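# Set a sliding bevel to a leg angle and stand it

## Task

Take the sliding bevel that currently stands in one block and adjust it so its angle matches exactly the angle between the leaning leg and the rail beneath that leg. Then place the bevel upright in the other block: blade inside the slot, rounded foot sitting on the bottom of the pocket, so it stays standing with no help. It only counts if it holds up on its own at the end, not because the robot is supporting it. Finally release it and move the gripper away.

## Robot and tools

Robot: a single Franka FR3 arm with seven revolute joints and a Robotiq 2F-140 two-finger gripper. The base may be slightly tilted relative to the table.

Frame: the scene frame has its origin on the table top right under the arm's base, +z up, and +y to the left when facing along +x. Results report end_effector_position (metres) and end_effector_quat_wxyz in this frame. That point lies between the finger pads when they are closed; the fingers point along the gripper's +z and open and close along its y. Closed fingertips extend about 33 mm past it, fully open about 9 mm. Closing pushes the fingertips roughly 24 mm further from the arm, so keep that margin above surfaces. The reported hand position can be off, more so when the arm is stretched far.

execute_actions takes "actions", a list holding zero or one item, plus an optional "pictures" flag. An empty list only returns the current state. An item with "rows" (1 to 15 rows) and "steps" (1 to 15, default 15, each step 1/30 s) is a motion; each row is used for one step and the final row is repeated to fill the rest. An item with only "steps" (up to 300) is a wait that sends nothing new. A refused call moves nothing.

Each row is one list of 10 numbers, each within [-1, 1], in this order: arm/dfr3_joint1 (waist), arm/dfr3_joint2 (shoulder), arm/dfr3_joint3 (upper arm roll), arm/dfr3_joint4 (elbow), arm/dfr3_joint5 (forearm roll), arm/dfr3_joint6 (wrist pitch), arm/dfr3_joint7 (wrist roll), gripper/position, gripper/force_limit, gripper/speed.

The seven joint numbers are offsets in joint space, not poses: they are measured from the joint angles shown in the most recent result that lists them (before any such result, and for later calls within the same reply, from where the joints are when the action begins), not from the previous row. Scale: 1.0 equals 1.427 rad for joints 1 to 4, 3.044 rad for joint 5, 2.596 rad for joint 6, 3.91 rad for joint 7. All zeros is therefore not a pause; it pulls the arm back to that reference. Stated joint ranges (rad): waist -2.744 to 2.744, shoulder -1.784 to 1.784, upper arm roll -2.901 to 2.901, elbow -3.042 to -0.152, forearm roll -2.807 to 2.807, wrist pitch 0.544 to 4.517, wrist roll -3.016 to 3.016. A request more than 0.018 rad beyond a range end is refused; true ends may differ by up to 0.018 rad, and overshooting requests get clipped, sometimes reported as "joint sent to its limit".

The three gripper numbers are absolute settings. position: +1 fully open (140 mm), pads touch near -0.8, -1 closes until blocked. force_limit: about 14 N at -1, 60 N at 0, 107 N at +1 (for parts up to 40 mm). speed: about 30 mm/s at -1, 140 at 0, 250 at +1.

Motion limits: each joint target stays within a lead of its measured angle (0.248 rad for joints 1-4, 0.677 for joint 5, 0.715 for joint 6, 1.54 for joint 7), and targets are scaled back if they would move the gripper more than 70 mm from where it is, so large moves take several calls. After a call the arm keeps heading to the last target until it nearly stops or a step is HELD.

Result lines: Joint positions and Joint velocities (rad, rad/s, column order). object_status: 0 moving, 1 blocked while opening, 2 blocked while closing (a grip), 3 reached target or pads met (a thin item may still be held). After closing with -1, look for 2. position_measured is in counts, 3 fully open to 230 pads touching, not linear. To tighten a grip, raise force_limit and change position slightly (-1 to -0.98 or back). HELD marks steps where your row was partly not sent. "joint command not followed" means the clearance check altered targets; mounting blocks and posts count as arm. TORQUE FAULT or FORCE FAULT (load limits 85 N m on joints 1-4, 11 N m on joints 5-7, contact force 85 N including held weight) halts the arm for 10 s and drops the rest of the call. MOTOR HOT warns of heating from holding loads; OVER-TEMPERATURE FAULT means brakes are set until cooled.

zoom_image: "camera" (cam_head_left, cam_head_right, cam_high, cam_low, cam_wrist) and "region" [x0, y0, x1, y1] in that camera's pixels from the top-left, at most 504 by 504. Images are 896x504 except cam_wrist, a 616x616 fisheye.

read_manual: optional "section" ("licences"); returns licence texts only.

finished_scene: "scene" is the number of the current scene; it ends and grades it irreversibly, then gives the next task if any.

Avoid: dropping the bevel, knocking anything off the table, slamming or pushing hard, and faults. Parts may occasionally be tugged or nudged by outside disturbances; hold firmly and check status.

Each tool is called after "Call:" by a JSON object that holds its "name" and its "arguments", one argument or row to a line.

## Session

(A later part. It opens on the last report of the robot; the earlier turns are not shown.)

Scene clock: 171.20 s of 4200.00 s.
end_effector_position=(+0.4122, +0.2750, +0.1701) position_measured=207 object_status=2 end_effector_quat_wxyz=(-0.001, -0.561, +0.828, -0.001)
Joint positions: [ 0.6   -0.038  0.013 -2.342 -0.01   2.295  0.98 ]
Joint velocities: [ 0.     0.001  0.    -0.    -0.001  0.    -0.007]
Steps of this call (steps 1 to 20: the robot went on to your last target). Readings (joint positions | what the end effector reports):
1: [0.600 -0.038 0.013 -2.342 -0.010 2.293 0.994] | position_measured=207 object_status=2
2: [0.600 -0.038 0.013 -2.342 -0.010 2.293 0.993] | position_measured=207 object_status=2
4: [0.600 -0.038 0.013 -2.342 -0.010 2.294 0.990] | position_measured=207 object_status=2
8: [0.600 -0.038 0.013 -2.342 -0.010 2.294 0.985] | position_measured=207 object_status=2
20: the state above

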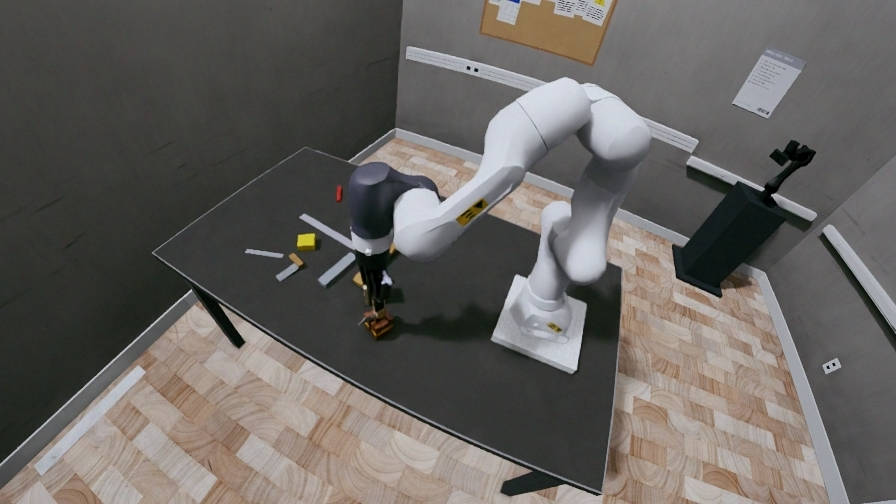

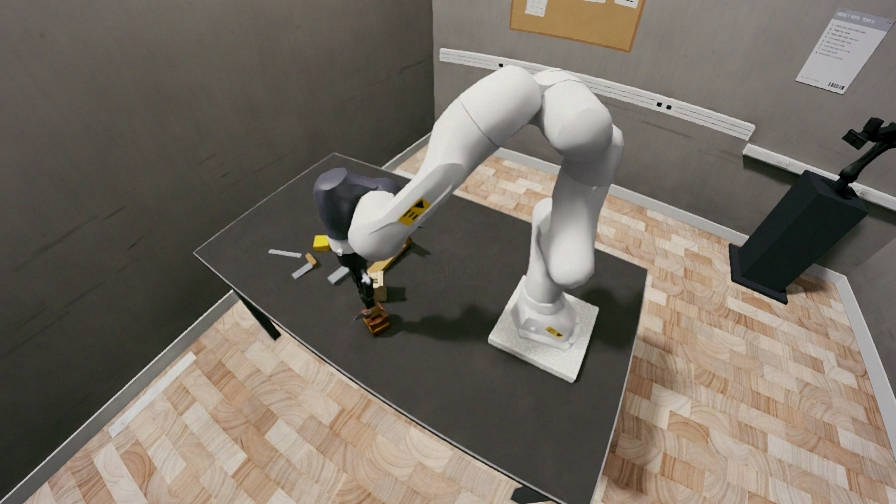

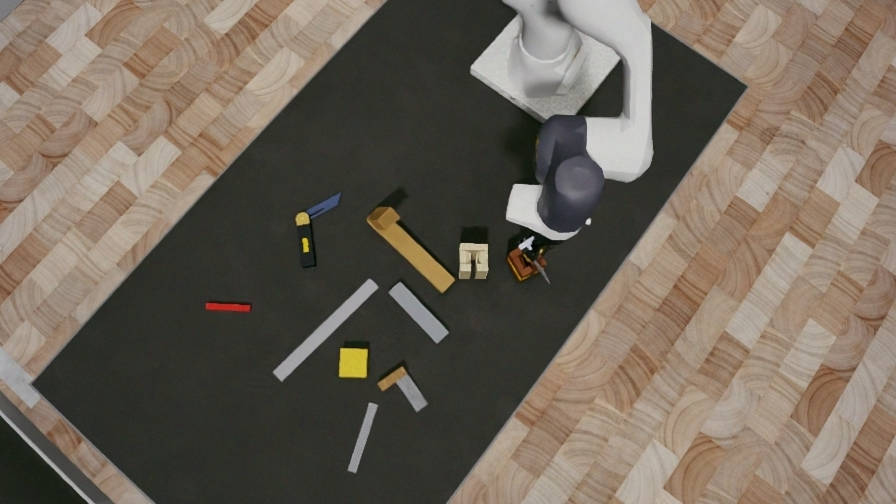

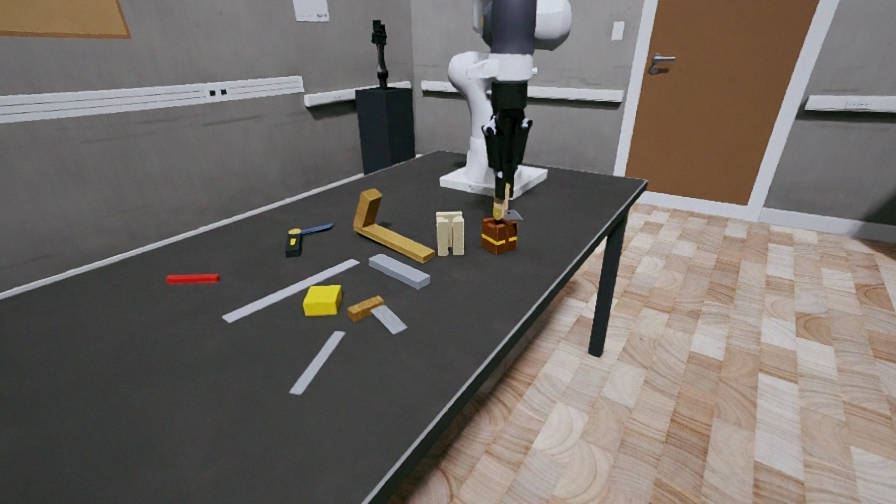

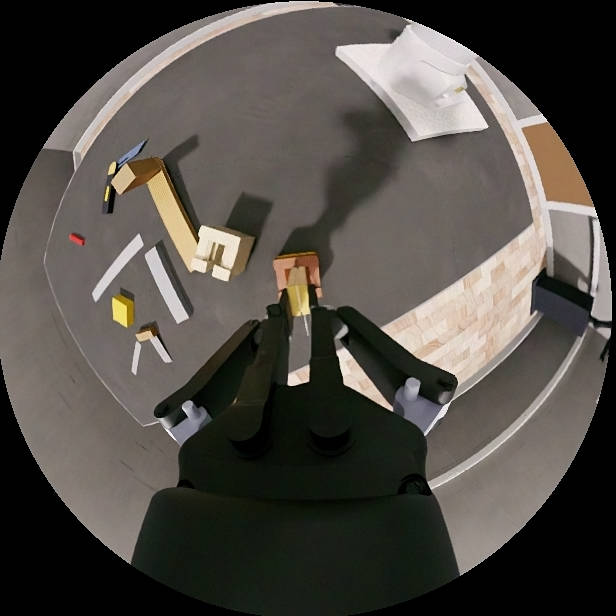

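Call:
{"name": "execute_actions", "arguments": {
  "actions": [
    {"rows":[[0.003,0.004,0,0.004,0,0.008,0,-1,0,0],[0.003,0.009,0,0.004,0,0.011,0,-1,0,0],[0.003,0.014,0,0.004,0,0.011,0,-1,0,0],[0.003,0.019,0,0.004,0,0.011,0,-1,0,0]]}
  ],
  "pictures": false
}}

Call:
{"name": "execute_actions", "arguments": {
  "actions": [
    {"steps":8}
  ]
}}

Call:
{"name": "zoom_image", "arguments": {
  "camera": "cam_low",
  "region": [465,185,535,255]
}}

Call:
{"name": "zoom_image", "arguments": {
  "camera": "cam_wrist",
  "region": [250,240,350,340]
}}

Call:
{"name": "zoom_image", "arguments": {
  "camera": "cam_high",
  "region": [500,230,565,295]
}}

Scene clock: 178.50 s of 4200.00 s.
end_effector_position=(+0.4146, +0.2782, +0.1603) position_measured=207 object_status=2 end_effector_quat_wxyz=(-0.001, -0.563, +0.827, -0.001)
Joint positions: [ 0.602 -0.012  0.013 -2.338 -0.01   2.318  0.978]
Joint velocities: [-0.     0.001 -0.    -0.001 -0.     0.009  0.001]
Steps of this call (steps 1 to 15: the robot went on to your last target; steps 16 to 90: nothing new was sent; then 3.80 s passed at rest; steps 91 to 105: all 15 steps of this action). Readings (joint positions | what the end effector reports):
91: [0.600 -0.038 0.013 -2.341 -0.010 2.297 0.978] | position_measured=207 object_status=2
92: [0.600 -0.035 0.013 -2.340 -0.010 2.301 0.978] | position_measured=207 object_status=2
94: [0.601 -0.027 0.013 -2.338 -0.010 2.308 0.978] | position_measured=207 object_status=2
98: [0.602 -0.013 0.013 -2.338 -0.010 2.313 0.978] | position_measured=207 object_status=2
105: the state above

Scene clock: 178.77 s of 4200.00 s.
end_effector_position=(+0.4148, +0.2785, +0.1604) position_measured=207 object_status=2 end_effector_quat_wxyz=(-0.001, -0.563, +0.827, -0.001)
Joint positions: [ 0.602 -0.012  0.013 -2.338 -0.01   2.319  0.978]
Joint velocities: [ 0.    -0.    -0.002 -0.001  0.001  0.002 -0.001]
Steps of this call (steps 1 to 8: the robot went on to your last target). Readings (joint positions | what the end effector reports):
1: [0.602 -0.012 0.013 -2.338 -0.010 2.318 0.978] | position_measured=207 object_status=2
2: [0.602 -0.012 0.013 -2.338 -0.010 2.318 0.978] | position_measured=207 object_status=2
4: [0.602 -0.012 0.013 -2.338 -0.010 2.318 0.978] | position_measured=207 object_status=2
8: the state above

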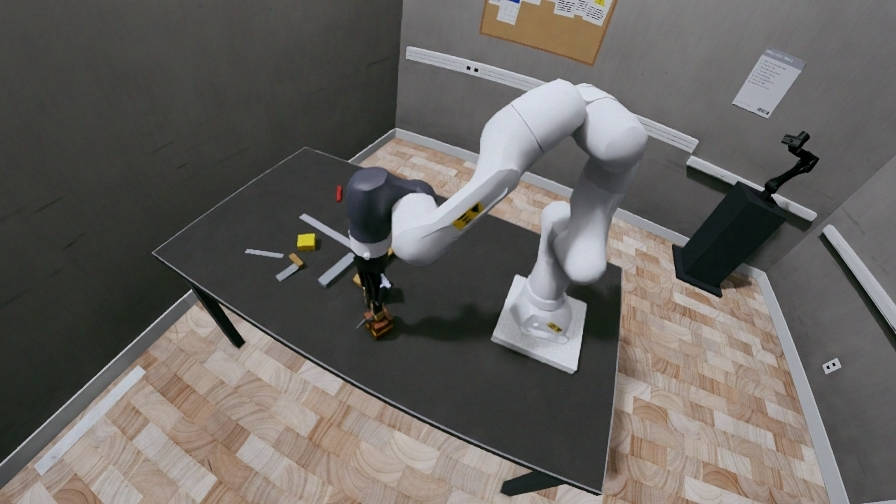

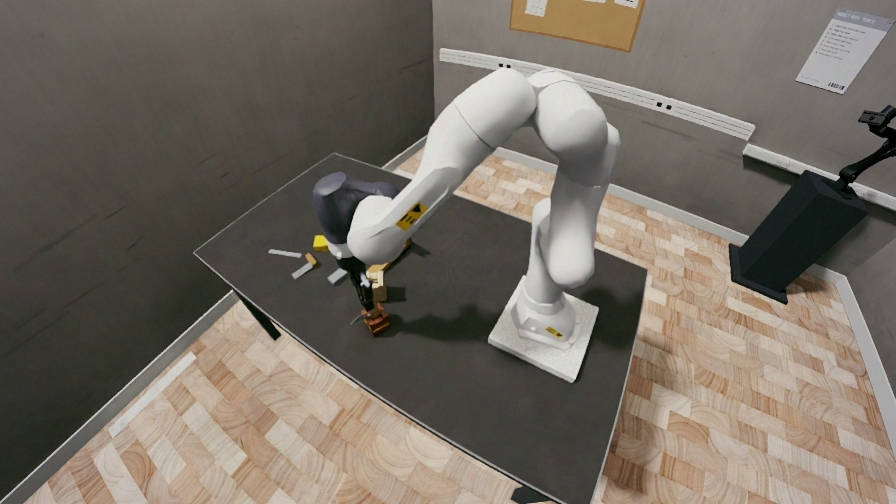

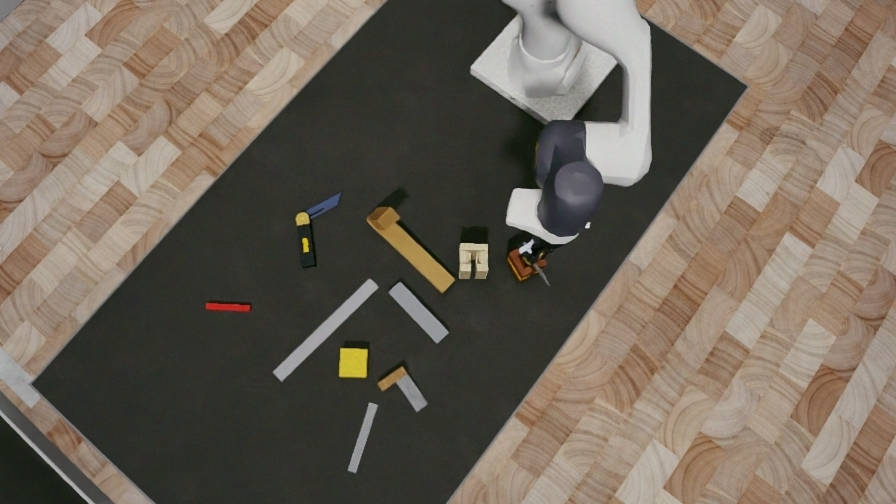

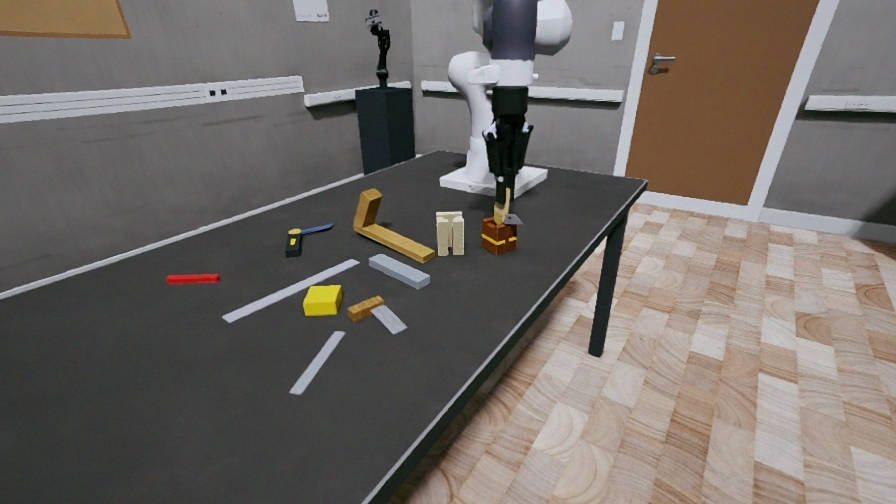

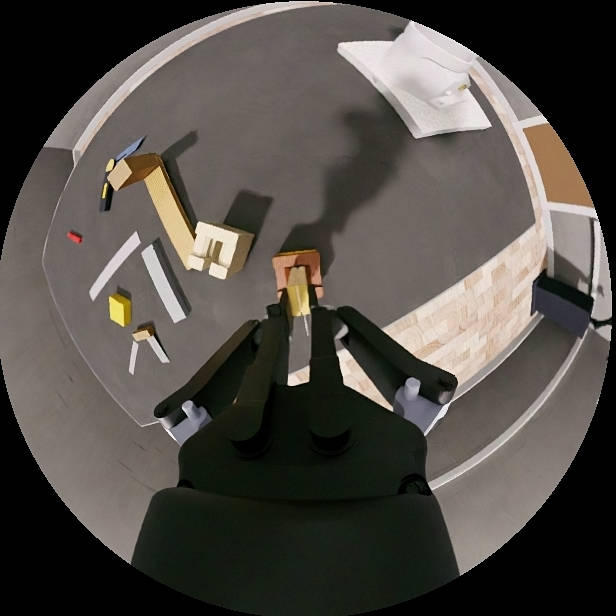

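Region (465, 185, 535, 255) of cam_low's 896x504 image, scaled by 7.200, with more detail than that image has.

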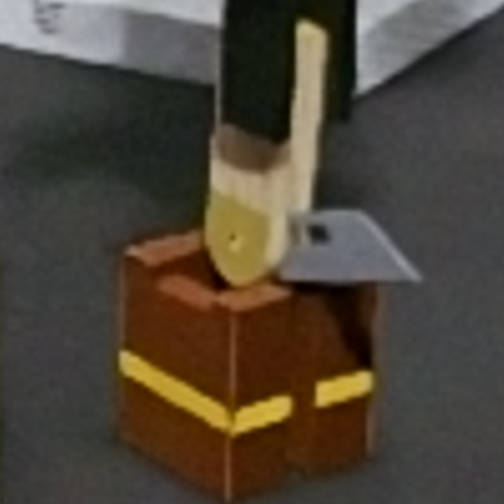

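Region (250, 240, 350, 340) of cam_wrist's 616x616 image, scaled by 5.040, with more detail than that image has.

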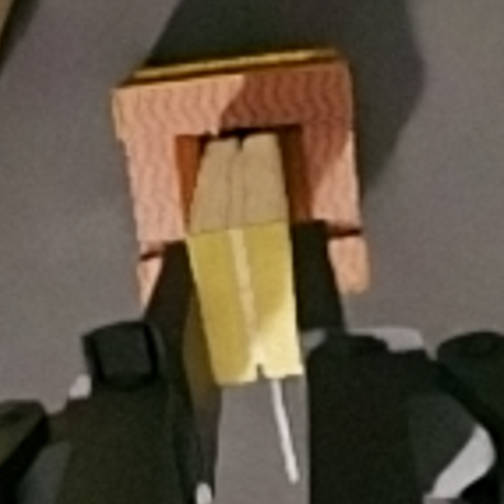

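Region (500, 230, 565, 295) of cam_high's 896x504 image, scaled by 7.754, with more detail than that image has.

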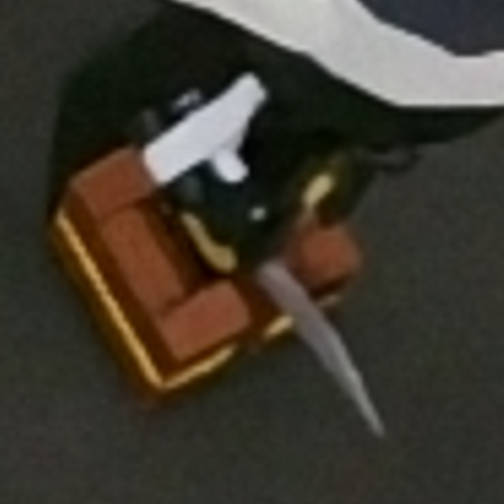

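Call:
{"name": "execute_actions", "arguments": {
  "actions": [
    {"rows":[[0,0.001,0,-0.002,0,0.006,0,-1,0,0],[0,0.002,0,-0.003,0,0.007,0,-1,0,0],[0,0.003,0,-0.0035,0,0.008,0,-1,0,0],[0,0.004,0,-0.004,0,0.009,0,-1,0,0],[0,0.005,0,-0.005,0,0.01,0,-1,0,0],[0,0.006,0,-0.0055,0,0.011,0,-1,0,0],[0,0.007,0,-0.006,0,0.012,0,-1,0,0],[0,0.008,0,-0.007,0,0.013,0,-1,0,0],[0,0.009,0,-0.0075,0,0.013,0,-1,0,0],[0,0.01,0,-0.008,0,0.013,0,-1,0,0],[0,0.011,0,-0.009,0,0.012,0,-1,0,0]]}
  ]
}}

Call:
{"name": "zoom_image", "arguments": {
  "camera": "cam_low",
  "region": [465,185,535,255]
}}

Call:
{"name": "zoom_image", "arguments": {
  "camera": "cam_wrist",
  "region": [250,240,350,340]
}}

Call:
{"name": "zoom_image", "arguments": {
  "camera": "cam_high",
  "region": [500,230,565,295]
}}

Scene clock: 184.10 s of 4200.00 s.
end_effector_position=(+0.4145, +0.2785, +0.1510) position_measured=207 object_status=2 end_effector_quat_wxyz=(-0.000, -0.563, +0.826, -0.001)
Joint positions: [ 0.602  0.003  0.013 -2.348 -0.01   2.344  0.978]
Joint velocities: [-0.     0.002 -0.001 -0.005 -0.001  0.011  0.   ]
Steps of this call (steps 1 to 15: the robot went on to your last target; steps 16 to 90: nothing new was sent; then 1.83 s passed at rest; steps 91 to 105: all 15 steps of this action). Readings (joint positions | what the end effector reports):
91: [0.602 -0.011 0.013 -2.338 -0.010 2.321 0.978] | position_measured=207 object_status=2
92: [0.602 -0.011 0.013 -2.339 -0.010 2.323 0.978] | position_measured=207 object_status=2
94: [0.602 -0.010 0.013 -2.340 -0.010 2.327 0.978] | position_measured=207 object_status=2
98: [0.602 -0.004 0.013 -2.343 -0.010 2.337 0.978] | position_measured=207 object_status=2
105: the state above

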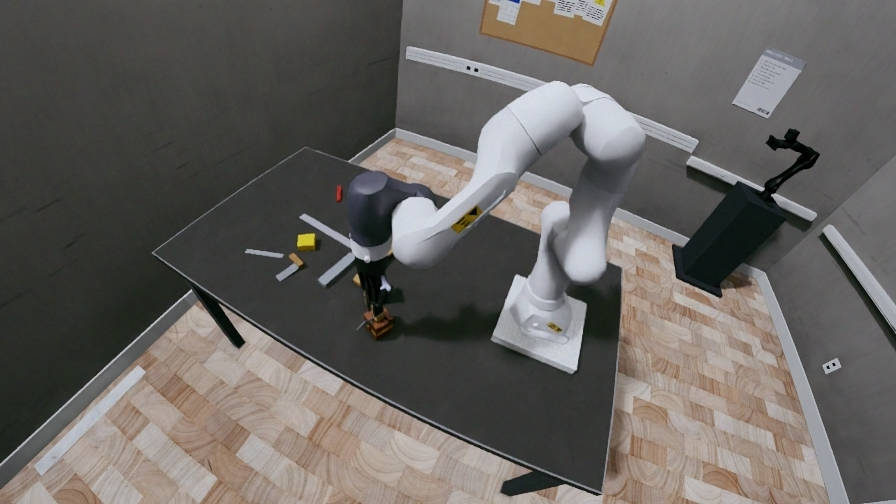

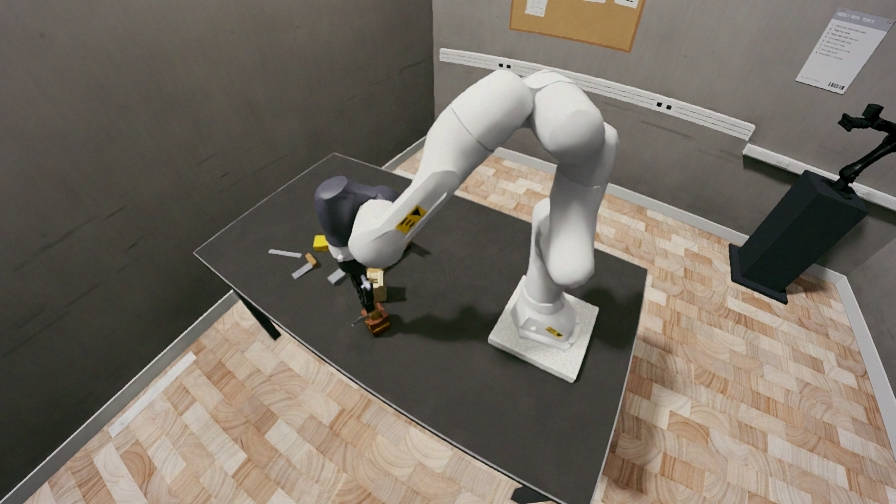

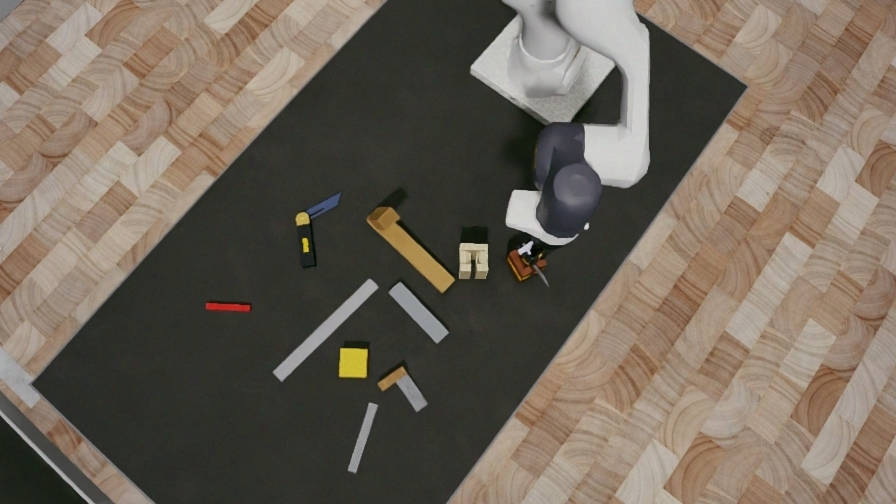

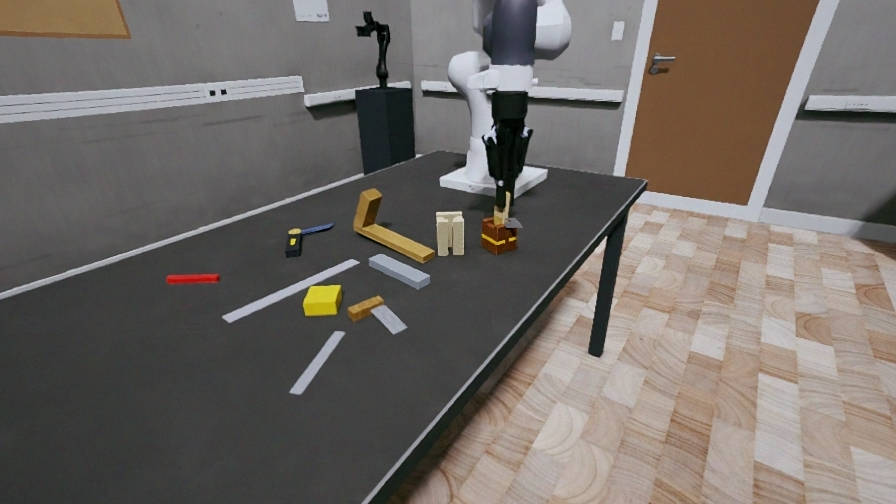

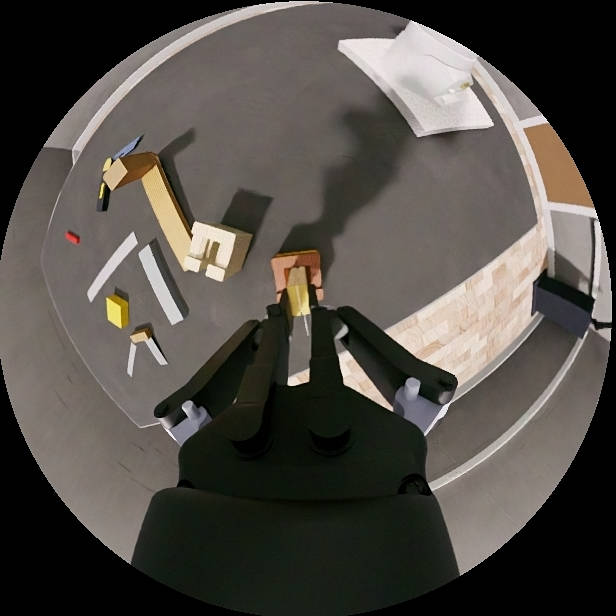

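Region (465, 185, 535, 255) of cam_low's 896x504 image, scaled by 7.200, with more detail than that image has.

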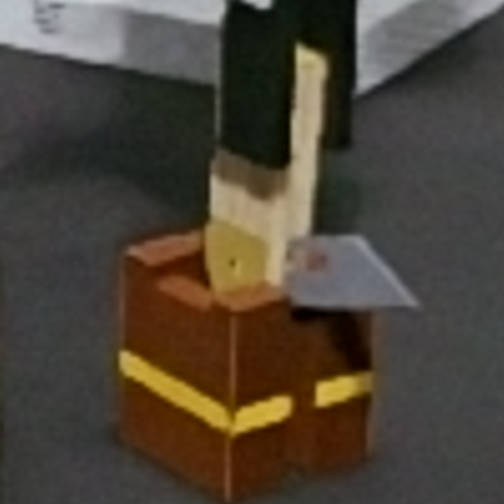

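Region (250, 240, 350, 340) of cam_wrist's 616x616 image, scaled by 5.040, with more detail than that image has.

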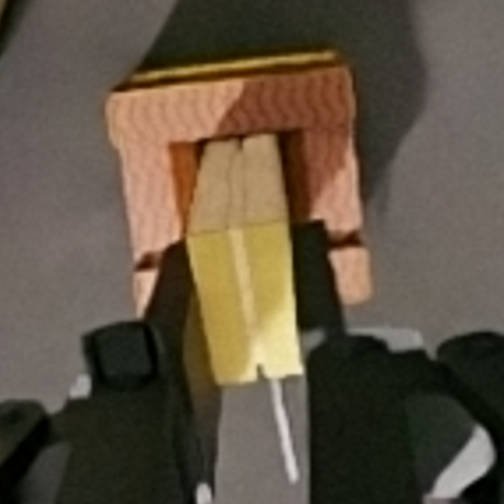

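Region (500, 230, 565, 295) of cam_high's 896x504 image, scaled by 7.754, with more detail than that image has.

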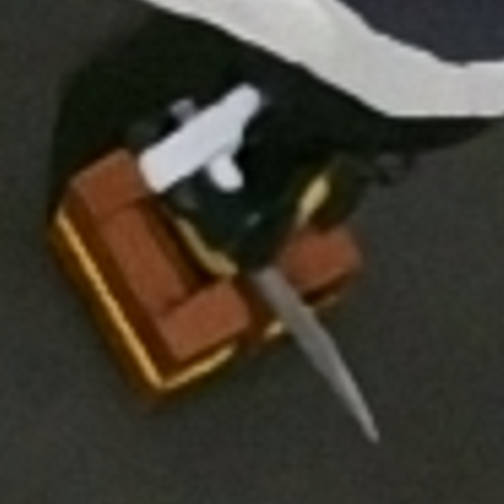

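Blade is in the slot. Continue, drifting slightly outward.

Call:
{"name": "execute_actions", "arguments": {
  "actions": [
    {"rows":[[0,0.001,0,-0.001,0,0.006,0,-1,0,0],[0,0.002,0,-0.002,0,0.007,0,-1,0,0],[0,0.004,0,-0.002,0,0.008,0,-1,0,0],[0,0.005,0,-0.003,0,0.009,0,-1,0,0],[0,0.006,0,-0.003,0,0.01,0,-1,0,0],[0,0.007,0,-0.004,0,0.011,0,-1,0,0],[0,0.009,0,-0.004,0,0.012,0,-1,0,0],[0,0.01,0,-0.005,0,0.013,0,-1,0,0],[0,0.011,0,-0.005,0,0.013,0,-1,0,0],[0,0.012,0,-0.006,0,0.013,0,-1,0,0],[0,0.0135,0,-0.006,0,0.012,0,-1,0,0]]}
  ],
  "pictures": false
}}

Call:
{"name": "execute_actions", "arguments": {
  "actions": [
    {"rows":[[0,0.001,0,-0.001,0,0.005,0,-1,0,0],[0,0.002,0,-0.002,0,0.006,0,-1,0,0],[0,0.003,0,-0.003,0,0.007,0,-1,0,0],[0,0.004,0,-0.003,0,0.008,0,-1,0,0],[0,0.005,0,-0.004,0,0.009,0,-1,0,0],[0,0.006,0,-0.004,0,0.01,0,-1,0,0],[0,0.007,0,-0.005,0,0.011,0,-1,0,0],[0,0.008,0,-0.006,0,0.012,0,-1,0,0],[0,0.01,0,-0.006,0,0.012,0,-1,0,0],[0,0.011,0,-0.007,0,0.012,0,-1,0,0],[0,0.012,0,-0.0075,0,0.0115,0,-1,0,0]]}
  ],
  "pictures": false
}}

Scene clock: 191.57 s of 4200.00 s.
end_effector_position=(+0.4154, +0.2792, +0.1449) position_measured=207 object_status=2 end_effector_quat_wxyz=(+0.001, -0.563, +0.826, -0.001)
Joint positions: [ 0.602  0.015  0.013 -2.353 -0.01   2.363  0.978]
Joint velocities: [-0.     0.    -0.001  0.     0.001 -0.     0.001]
Steps of this call (steps 1 to 15: the robot went on to your last target; steps 16 to 90: nothing new was sent; then 3.97 s passed at rest; steps 91 to 105: all 15 steps of this action). Readings (joint positions | what the end effector reports):
91: [0.602 0.003 0.013 -2.349 -0.010 2.347 0.978] | position_measured=207 object_status=2
92: [0.602 0.004 0.013 -2.349 -0.010 2.349 0.978] | position_measured=207 object_status=2
94: [0.602 0.005 0.013 -2.349 -0.010 2.351 0.978] | position_measured=207 object_status=2
98: [0.602 0.012 0.013 -2.352 -0.010 2.359 0.978] | position_measured=207 object_status=2
105: the state above

Scene clock: 192.07 s of 4200.00 s.
end_effector_position=(+0.4155, +0.2794, +0.1448) position_measured=207 object_status=2 end_effector_quat_wxyz=(+0.002, -0.563, +0.826, -0.001)
Joint positions: [ 0.602  0.014  0.013 -2.355 -0.009  2.366  0.978]
Joint velocities: [-0.    -0.    -0.001  0.     0.    -0.    -0.001]
Steps of this call (steps 1 to 15: all 15 steps of this action). Readings (joint positions | what the end effector reports):
1: [0.602 0.015 0.013 -2.353 -0.010 2.363 0.978] | position_measured=207 object_status=2
2: [0.602 0.015 0.013 -2.353 -0.010 2.363 0.978] | position_measured=207 object_status=2
4: [0.602 0.014 0.013 -2.353 -0.010 2.364 0.978] | position_measured=207 object_status=2
8: [0.602 0.014 0.013 -2.354 -0.010 2.366 0.978] | position_measured=207 object_status=2
15: the state above

Bottomed like scene 1. Release.

Call:
{"name": "execute_actions", "arguments": {
  "actions": [
    {"rows":[[0,0,0,0,0,0,0,-1,0,-0.6],[0,0,0,0,0,0,0,-1,0,-0.6],[0,0,0,0,0,0,0,-1,0,-0.6],[0,0,0,0,0,0,0,-0.3,0,-0.6]]}
  ],
  "pictures": false
}}

Call:
{"name": "execute_actions", "arguments": {
  "actions": [
    {"steps":15}
  ]
}}

Call:
{"name": "zoom_image", "arguments": {
  "camera": "cam_low",
  "region": [455,165,545,255]
}}

Scene clock: 195.87 s of 4200.00 s.
end_effector_position=(+0.4152, +0.2792, +0.1450) position_measured=167 object_status=0 end_effector_quat_wxyz=(+0.002, -0.563, +0.826, -0.001)
Joint positions: [ 0.602  0.013  0.013 -2.355 -0.009  2.365  0.978]
Joint velocities: [-0.     0.    -0.    -0.002 -0.    -0.001 -0.001]
Steps of this call (steps 1 to 15: the robot went on to your last target; steps 16 to 90: nothing new was sent; then 0.30 s passed at rest; steps 91 to 105: all 15 steps of this action). Readings (joint positions | what the end effector reports):
91: [0.602 0.013 0.013 -2.355 -0.009 2.365 0.978] | position_measured=207 object_status=2
92: [0.602 0.013 0.013 -2.355 -0.009 2.365 0.978] | position_measured=207 object_status=2
94: [0.602 0.013 0.013 -2.355 -0.009 2.365 0.978] | position_measured=207 object_status=0
98: [0.602 0.013 0.013 -2.355 -0.009 2.365 0.978] | position_measured=192 object_status=0
105: the state above

Scene clock: 196.37 s of 4200.00 s.
end_effector_position=(+0.4152, +0.2792, +0.1450) position_measured=167 object_status=3 end_effector_quat_wxyz=(+0.002, -0.563, +0.826, -0.001)
Joint positions: [ 0.602  0.013  0.013 -2.355 -0.009  2.365  0.978]
Joint velocities: [-0.    -0.001 -0.    -0.001  0.     0.    -0.001]
Steps of this call (steps 1 to 15: the robot went on to your last target). Readings (joint positions | what the end effector reports):
1: [0.602 0.013 0.013 -2.355 -0.009 2.365 0.978] | position_measured=167 object_status=0
2: [0.602 0.013 0.013 -2.355 -0.009 2.365 0.978] | position_measured=167 object_status=0
4: [0.602 0.013 0.013 -2.355 -0.009 2.365 0.978] | position_measured=167 object_status=0
8: [0.602 0.013 0.013 -2.355 -0.009 2.365 0.978] | position_measured=167 object_status=3
15: the state above
The arm was judged still, so your last target was given up. Only a new action makes it travel on or press farther. Fingers that are still opening or closing keep moving.

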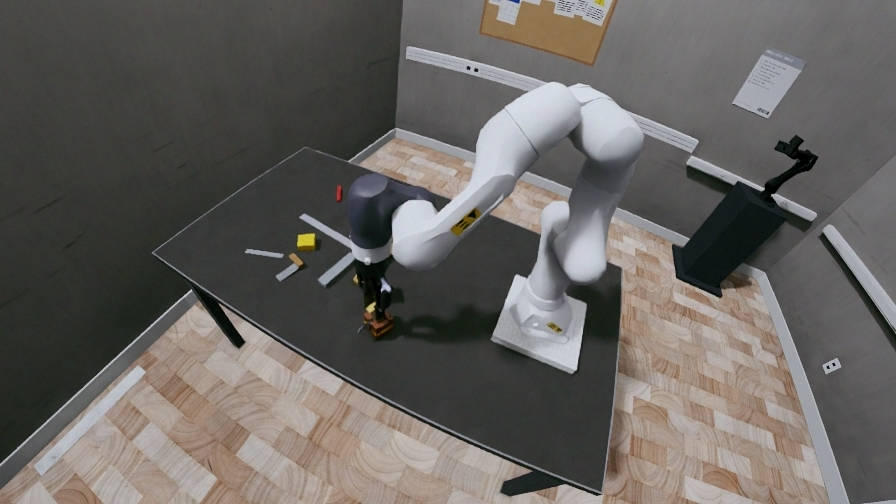

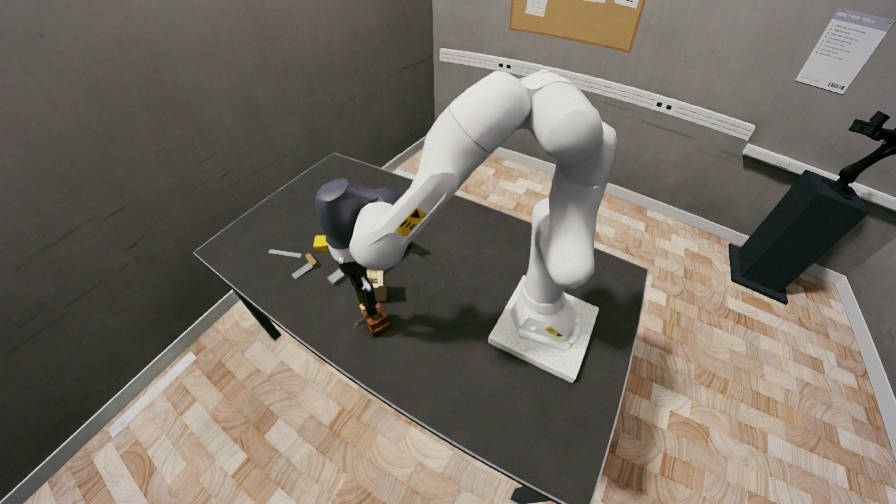

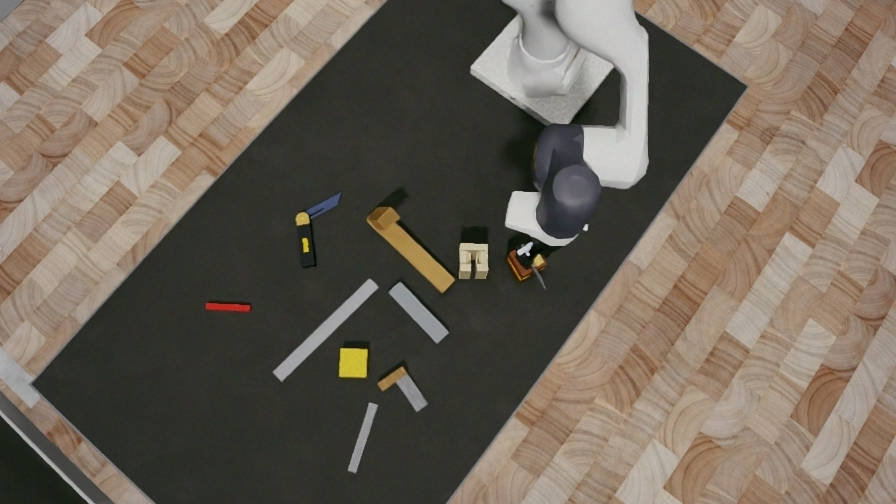

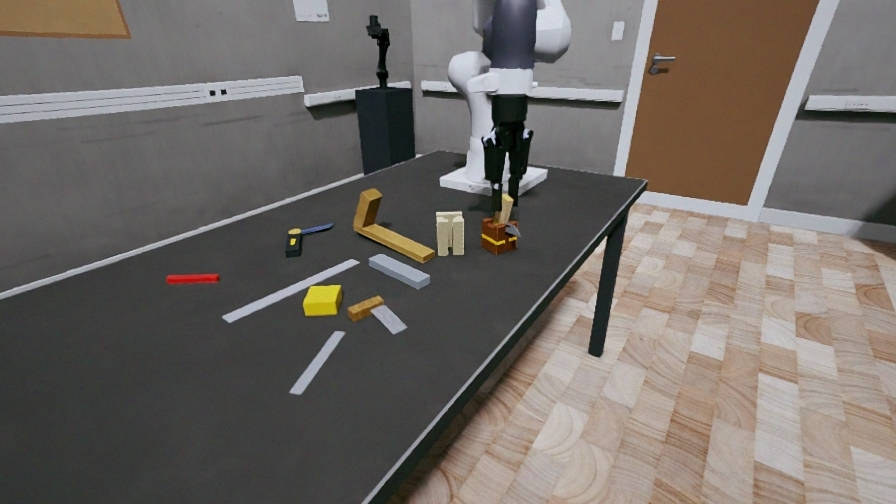

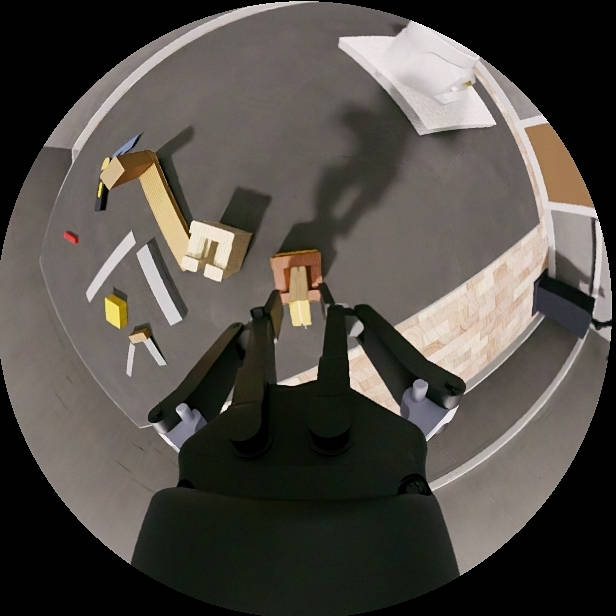

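Region (455, 165, 545, 255) of cam_low's 896x504 image, scaled by 5.600, with more detail than that image has.

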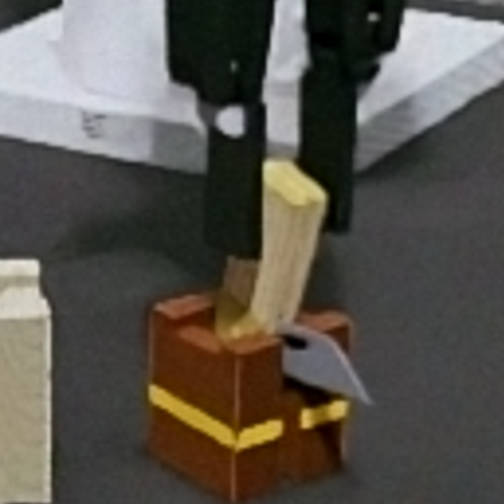

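Call:
{"name": "execute_actions", "arguments": {
  "actions": [
    {"rows":[[0,-0.004,0,0.002,0,-0.012,0,-0.1,0,0],[0,-0.01,0,0.006,0,-0.024,0,-0.1,0,0],[0,-0.018,0,0.011,0,-0.036,0,-0.1,0,0],[0,-0.028,0,0.017,0,-0.048,0,-0.1,0,0],[0,-0.038,0,0.024,0,-0.06,0,-0.1,0,0],[0,-0.048,0,0.032,0,-0.072,0,-0.1,0,0],[0,-0.058,0,0.04,0,-0.084,0,-0.1,0,0],[0,-0.07,0,0.05,0,-0.096,0,-0.1,0,0],[0,-0.082,0,0.06,0,-0.108,0,-0.1,0,0],[0,-0.094,0,0.072,0,-0.12,0,-0.1,0,0],[0,-0.106,0,0.084,0,-0.13,0,-0.1,0,0],[0,-0.118,0,0.096,0,-0.14,0,-0.1,0,0],[0,-0.128,0,0.108,0,-0.145,0,-0.1,0,0],[0,-0.136,0,0.118,0,-0.145,0,-0.1,0,0],[0,-0.14,0,0.125,0,-0.145,0,-0.1,0,0]]}
  ],
  "pictures": false
}}

Call:
{"name": "execute_actions", "arguments": {
  "actions": [
    {"steps":15}
  ]
}}

Call:
{"name": "zoom_image", "arguments": {
  "camera": "cam_high",
  "region": [500,230,565,295]
}}

Scene clock: 202.50 s of 4200.00 s.
end_effector_position=(+0.4186, +0.2794, +0.2724) position_measured=141 object_status=3 end_effector_quat_wxyz=(+0.014, -0.562, +0.827, -0.003)
Joint positions: [ 0.602 -0.162  0.013 -2.207 -0.009  2.068  0.978]
Joint velocities: [-0.    -0.415 -0.001  0.448 -0.001 -0.425  0.   ]
Steps of this call (steps 1 to 90: nothing new was sent; then 2.63 s passed at rest; steps 91 to 105: all 15 steps of this action). Readings (joint positions | what the end effector reports):
91: [0.602 0.013 0.013 -2.355 -0.009 2.361 0.978] | position_measured=167 object_status=0
92: [0.602 0.011 0.013 -2.354 -0.009 2.352 0.978] | position_measured=161 object_status=0
94: [0.602 0.000 0.013 -2.348 -0.009 2.321 0.978] | position_measured=146 object_status=0
98: [0.602 -0.048 0.013 -2.314 -0.009 2.233 0.978] | position_measured=141 object_status=0
105: the state above

Scene clock: 203.00 s of 4200.00 s.
end_effector_position=(+0.4123, +0.2748, +0.2935) position_measured=141 object_status=3 end_effector_quat_wxyz=(+0.007, -0.562, +0.827, -0.003)
Joint positions: [ 0.602 -0.188  0.013 -2.176 -0.009  1.997  0.978]
Joint velocities: [-0.001 -0.001  0.001  0.001  0.    -0.024 -0.002]
Steps of this call (steps 1 to 15: the robot went on to your last target). Readings (joint positions | what the end effector reports):
1: [0.602 -0.174 0.013 -2.195 -0.009 2.055 0.978] | position_measured=141 object_status=3
2: [0.602 -0.183 0.013 -2.186 -0.009 2.045 0.978] | position_measured=141 object_status=3
4: [0.602 -0.192 0.013 -2.177 -0.009 2.030 0.978] | position_measured=141 object_status=3
8: [0.602 -0.190 0.013 -2.176 -0.009 2.010 0.978] | position_measured=141 object_status=3
15: the state above

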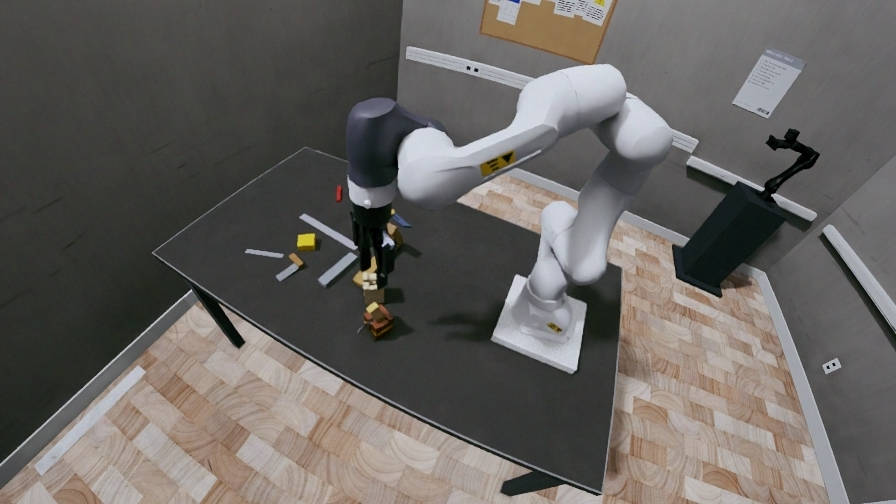

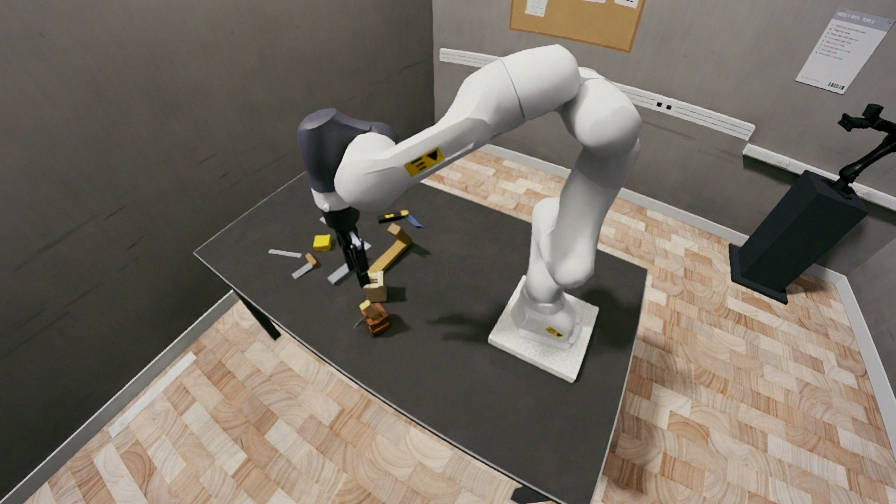

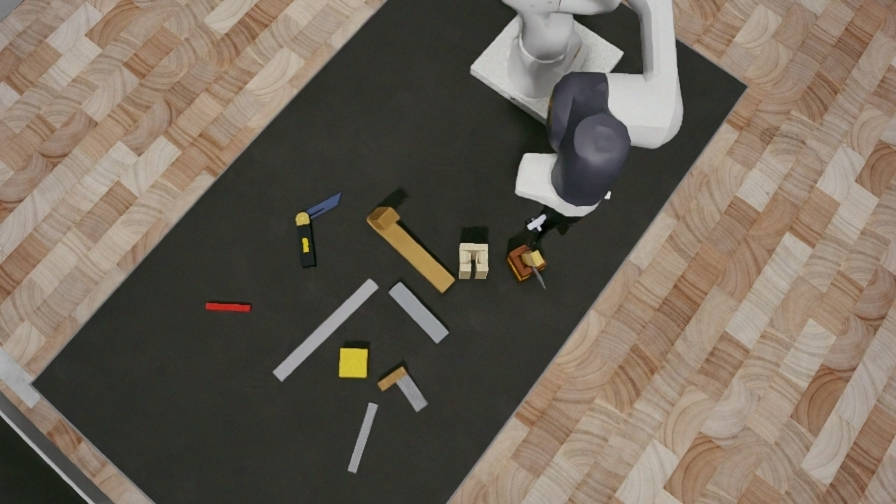

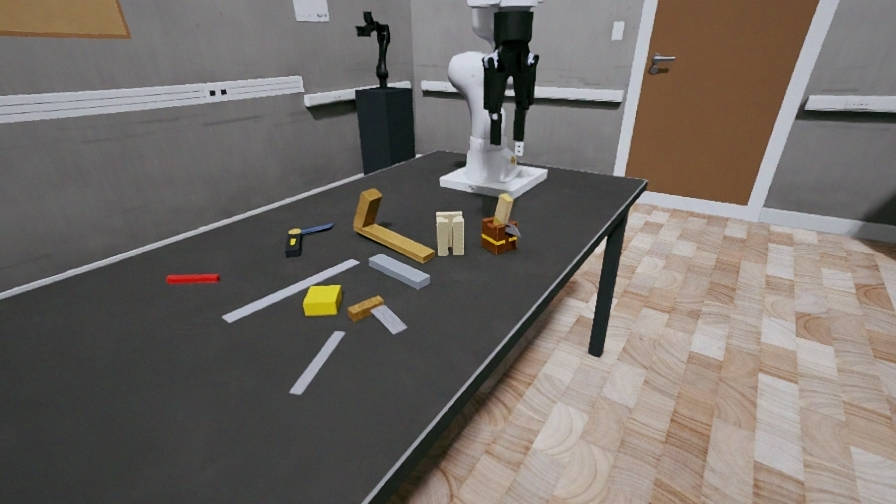

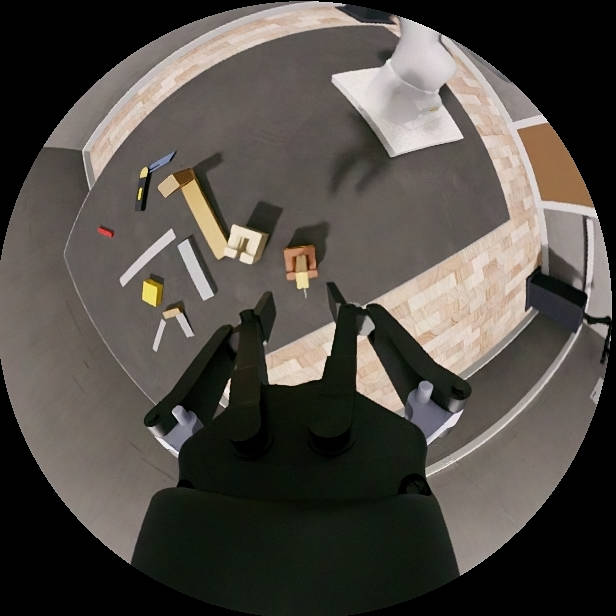

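Region (500, 230, 565, 295) of cam_high's 896x504 image, scaled by 7.754, with more detail than that image has.

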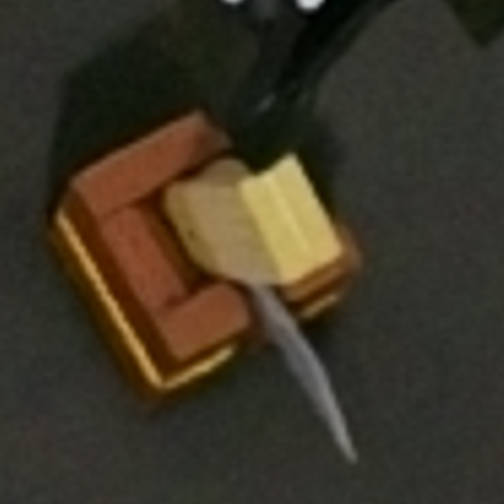

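Call:
{"name": "finished_scene", "arguments": {
  "scene": 2
}}

The scene is finished: the task was done.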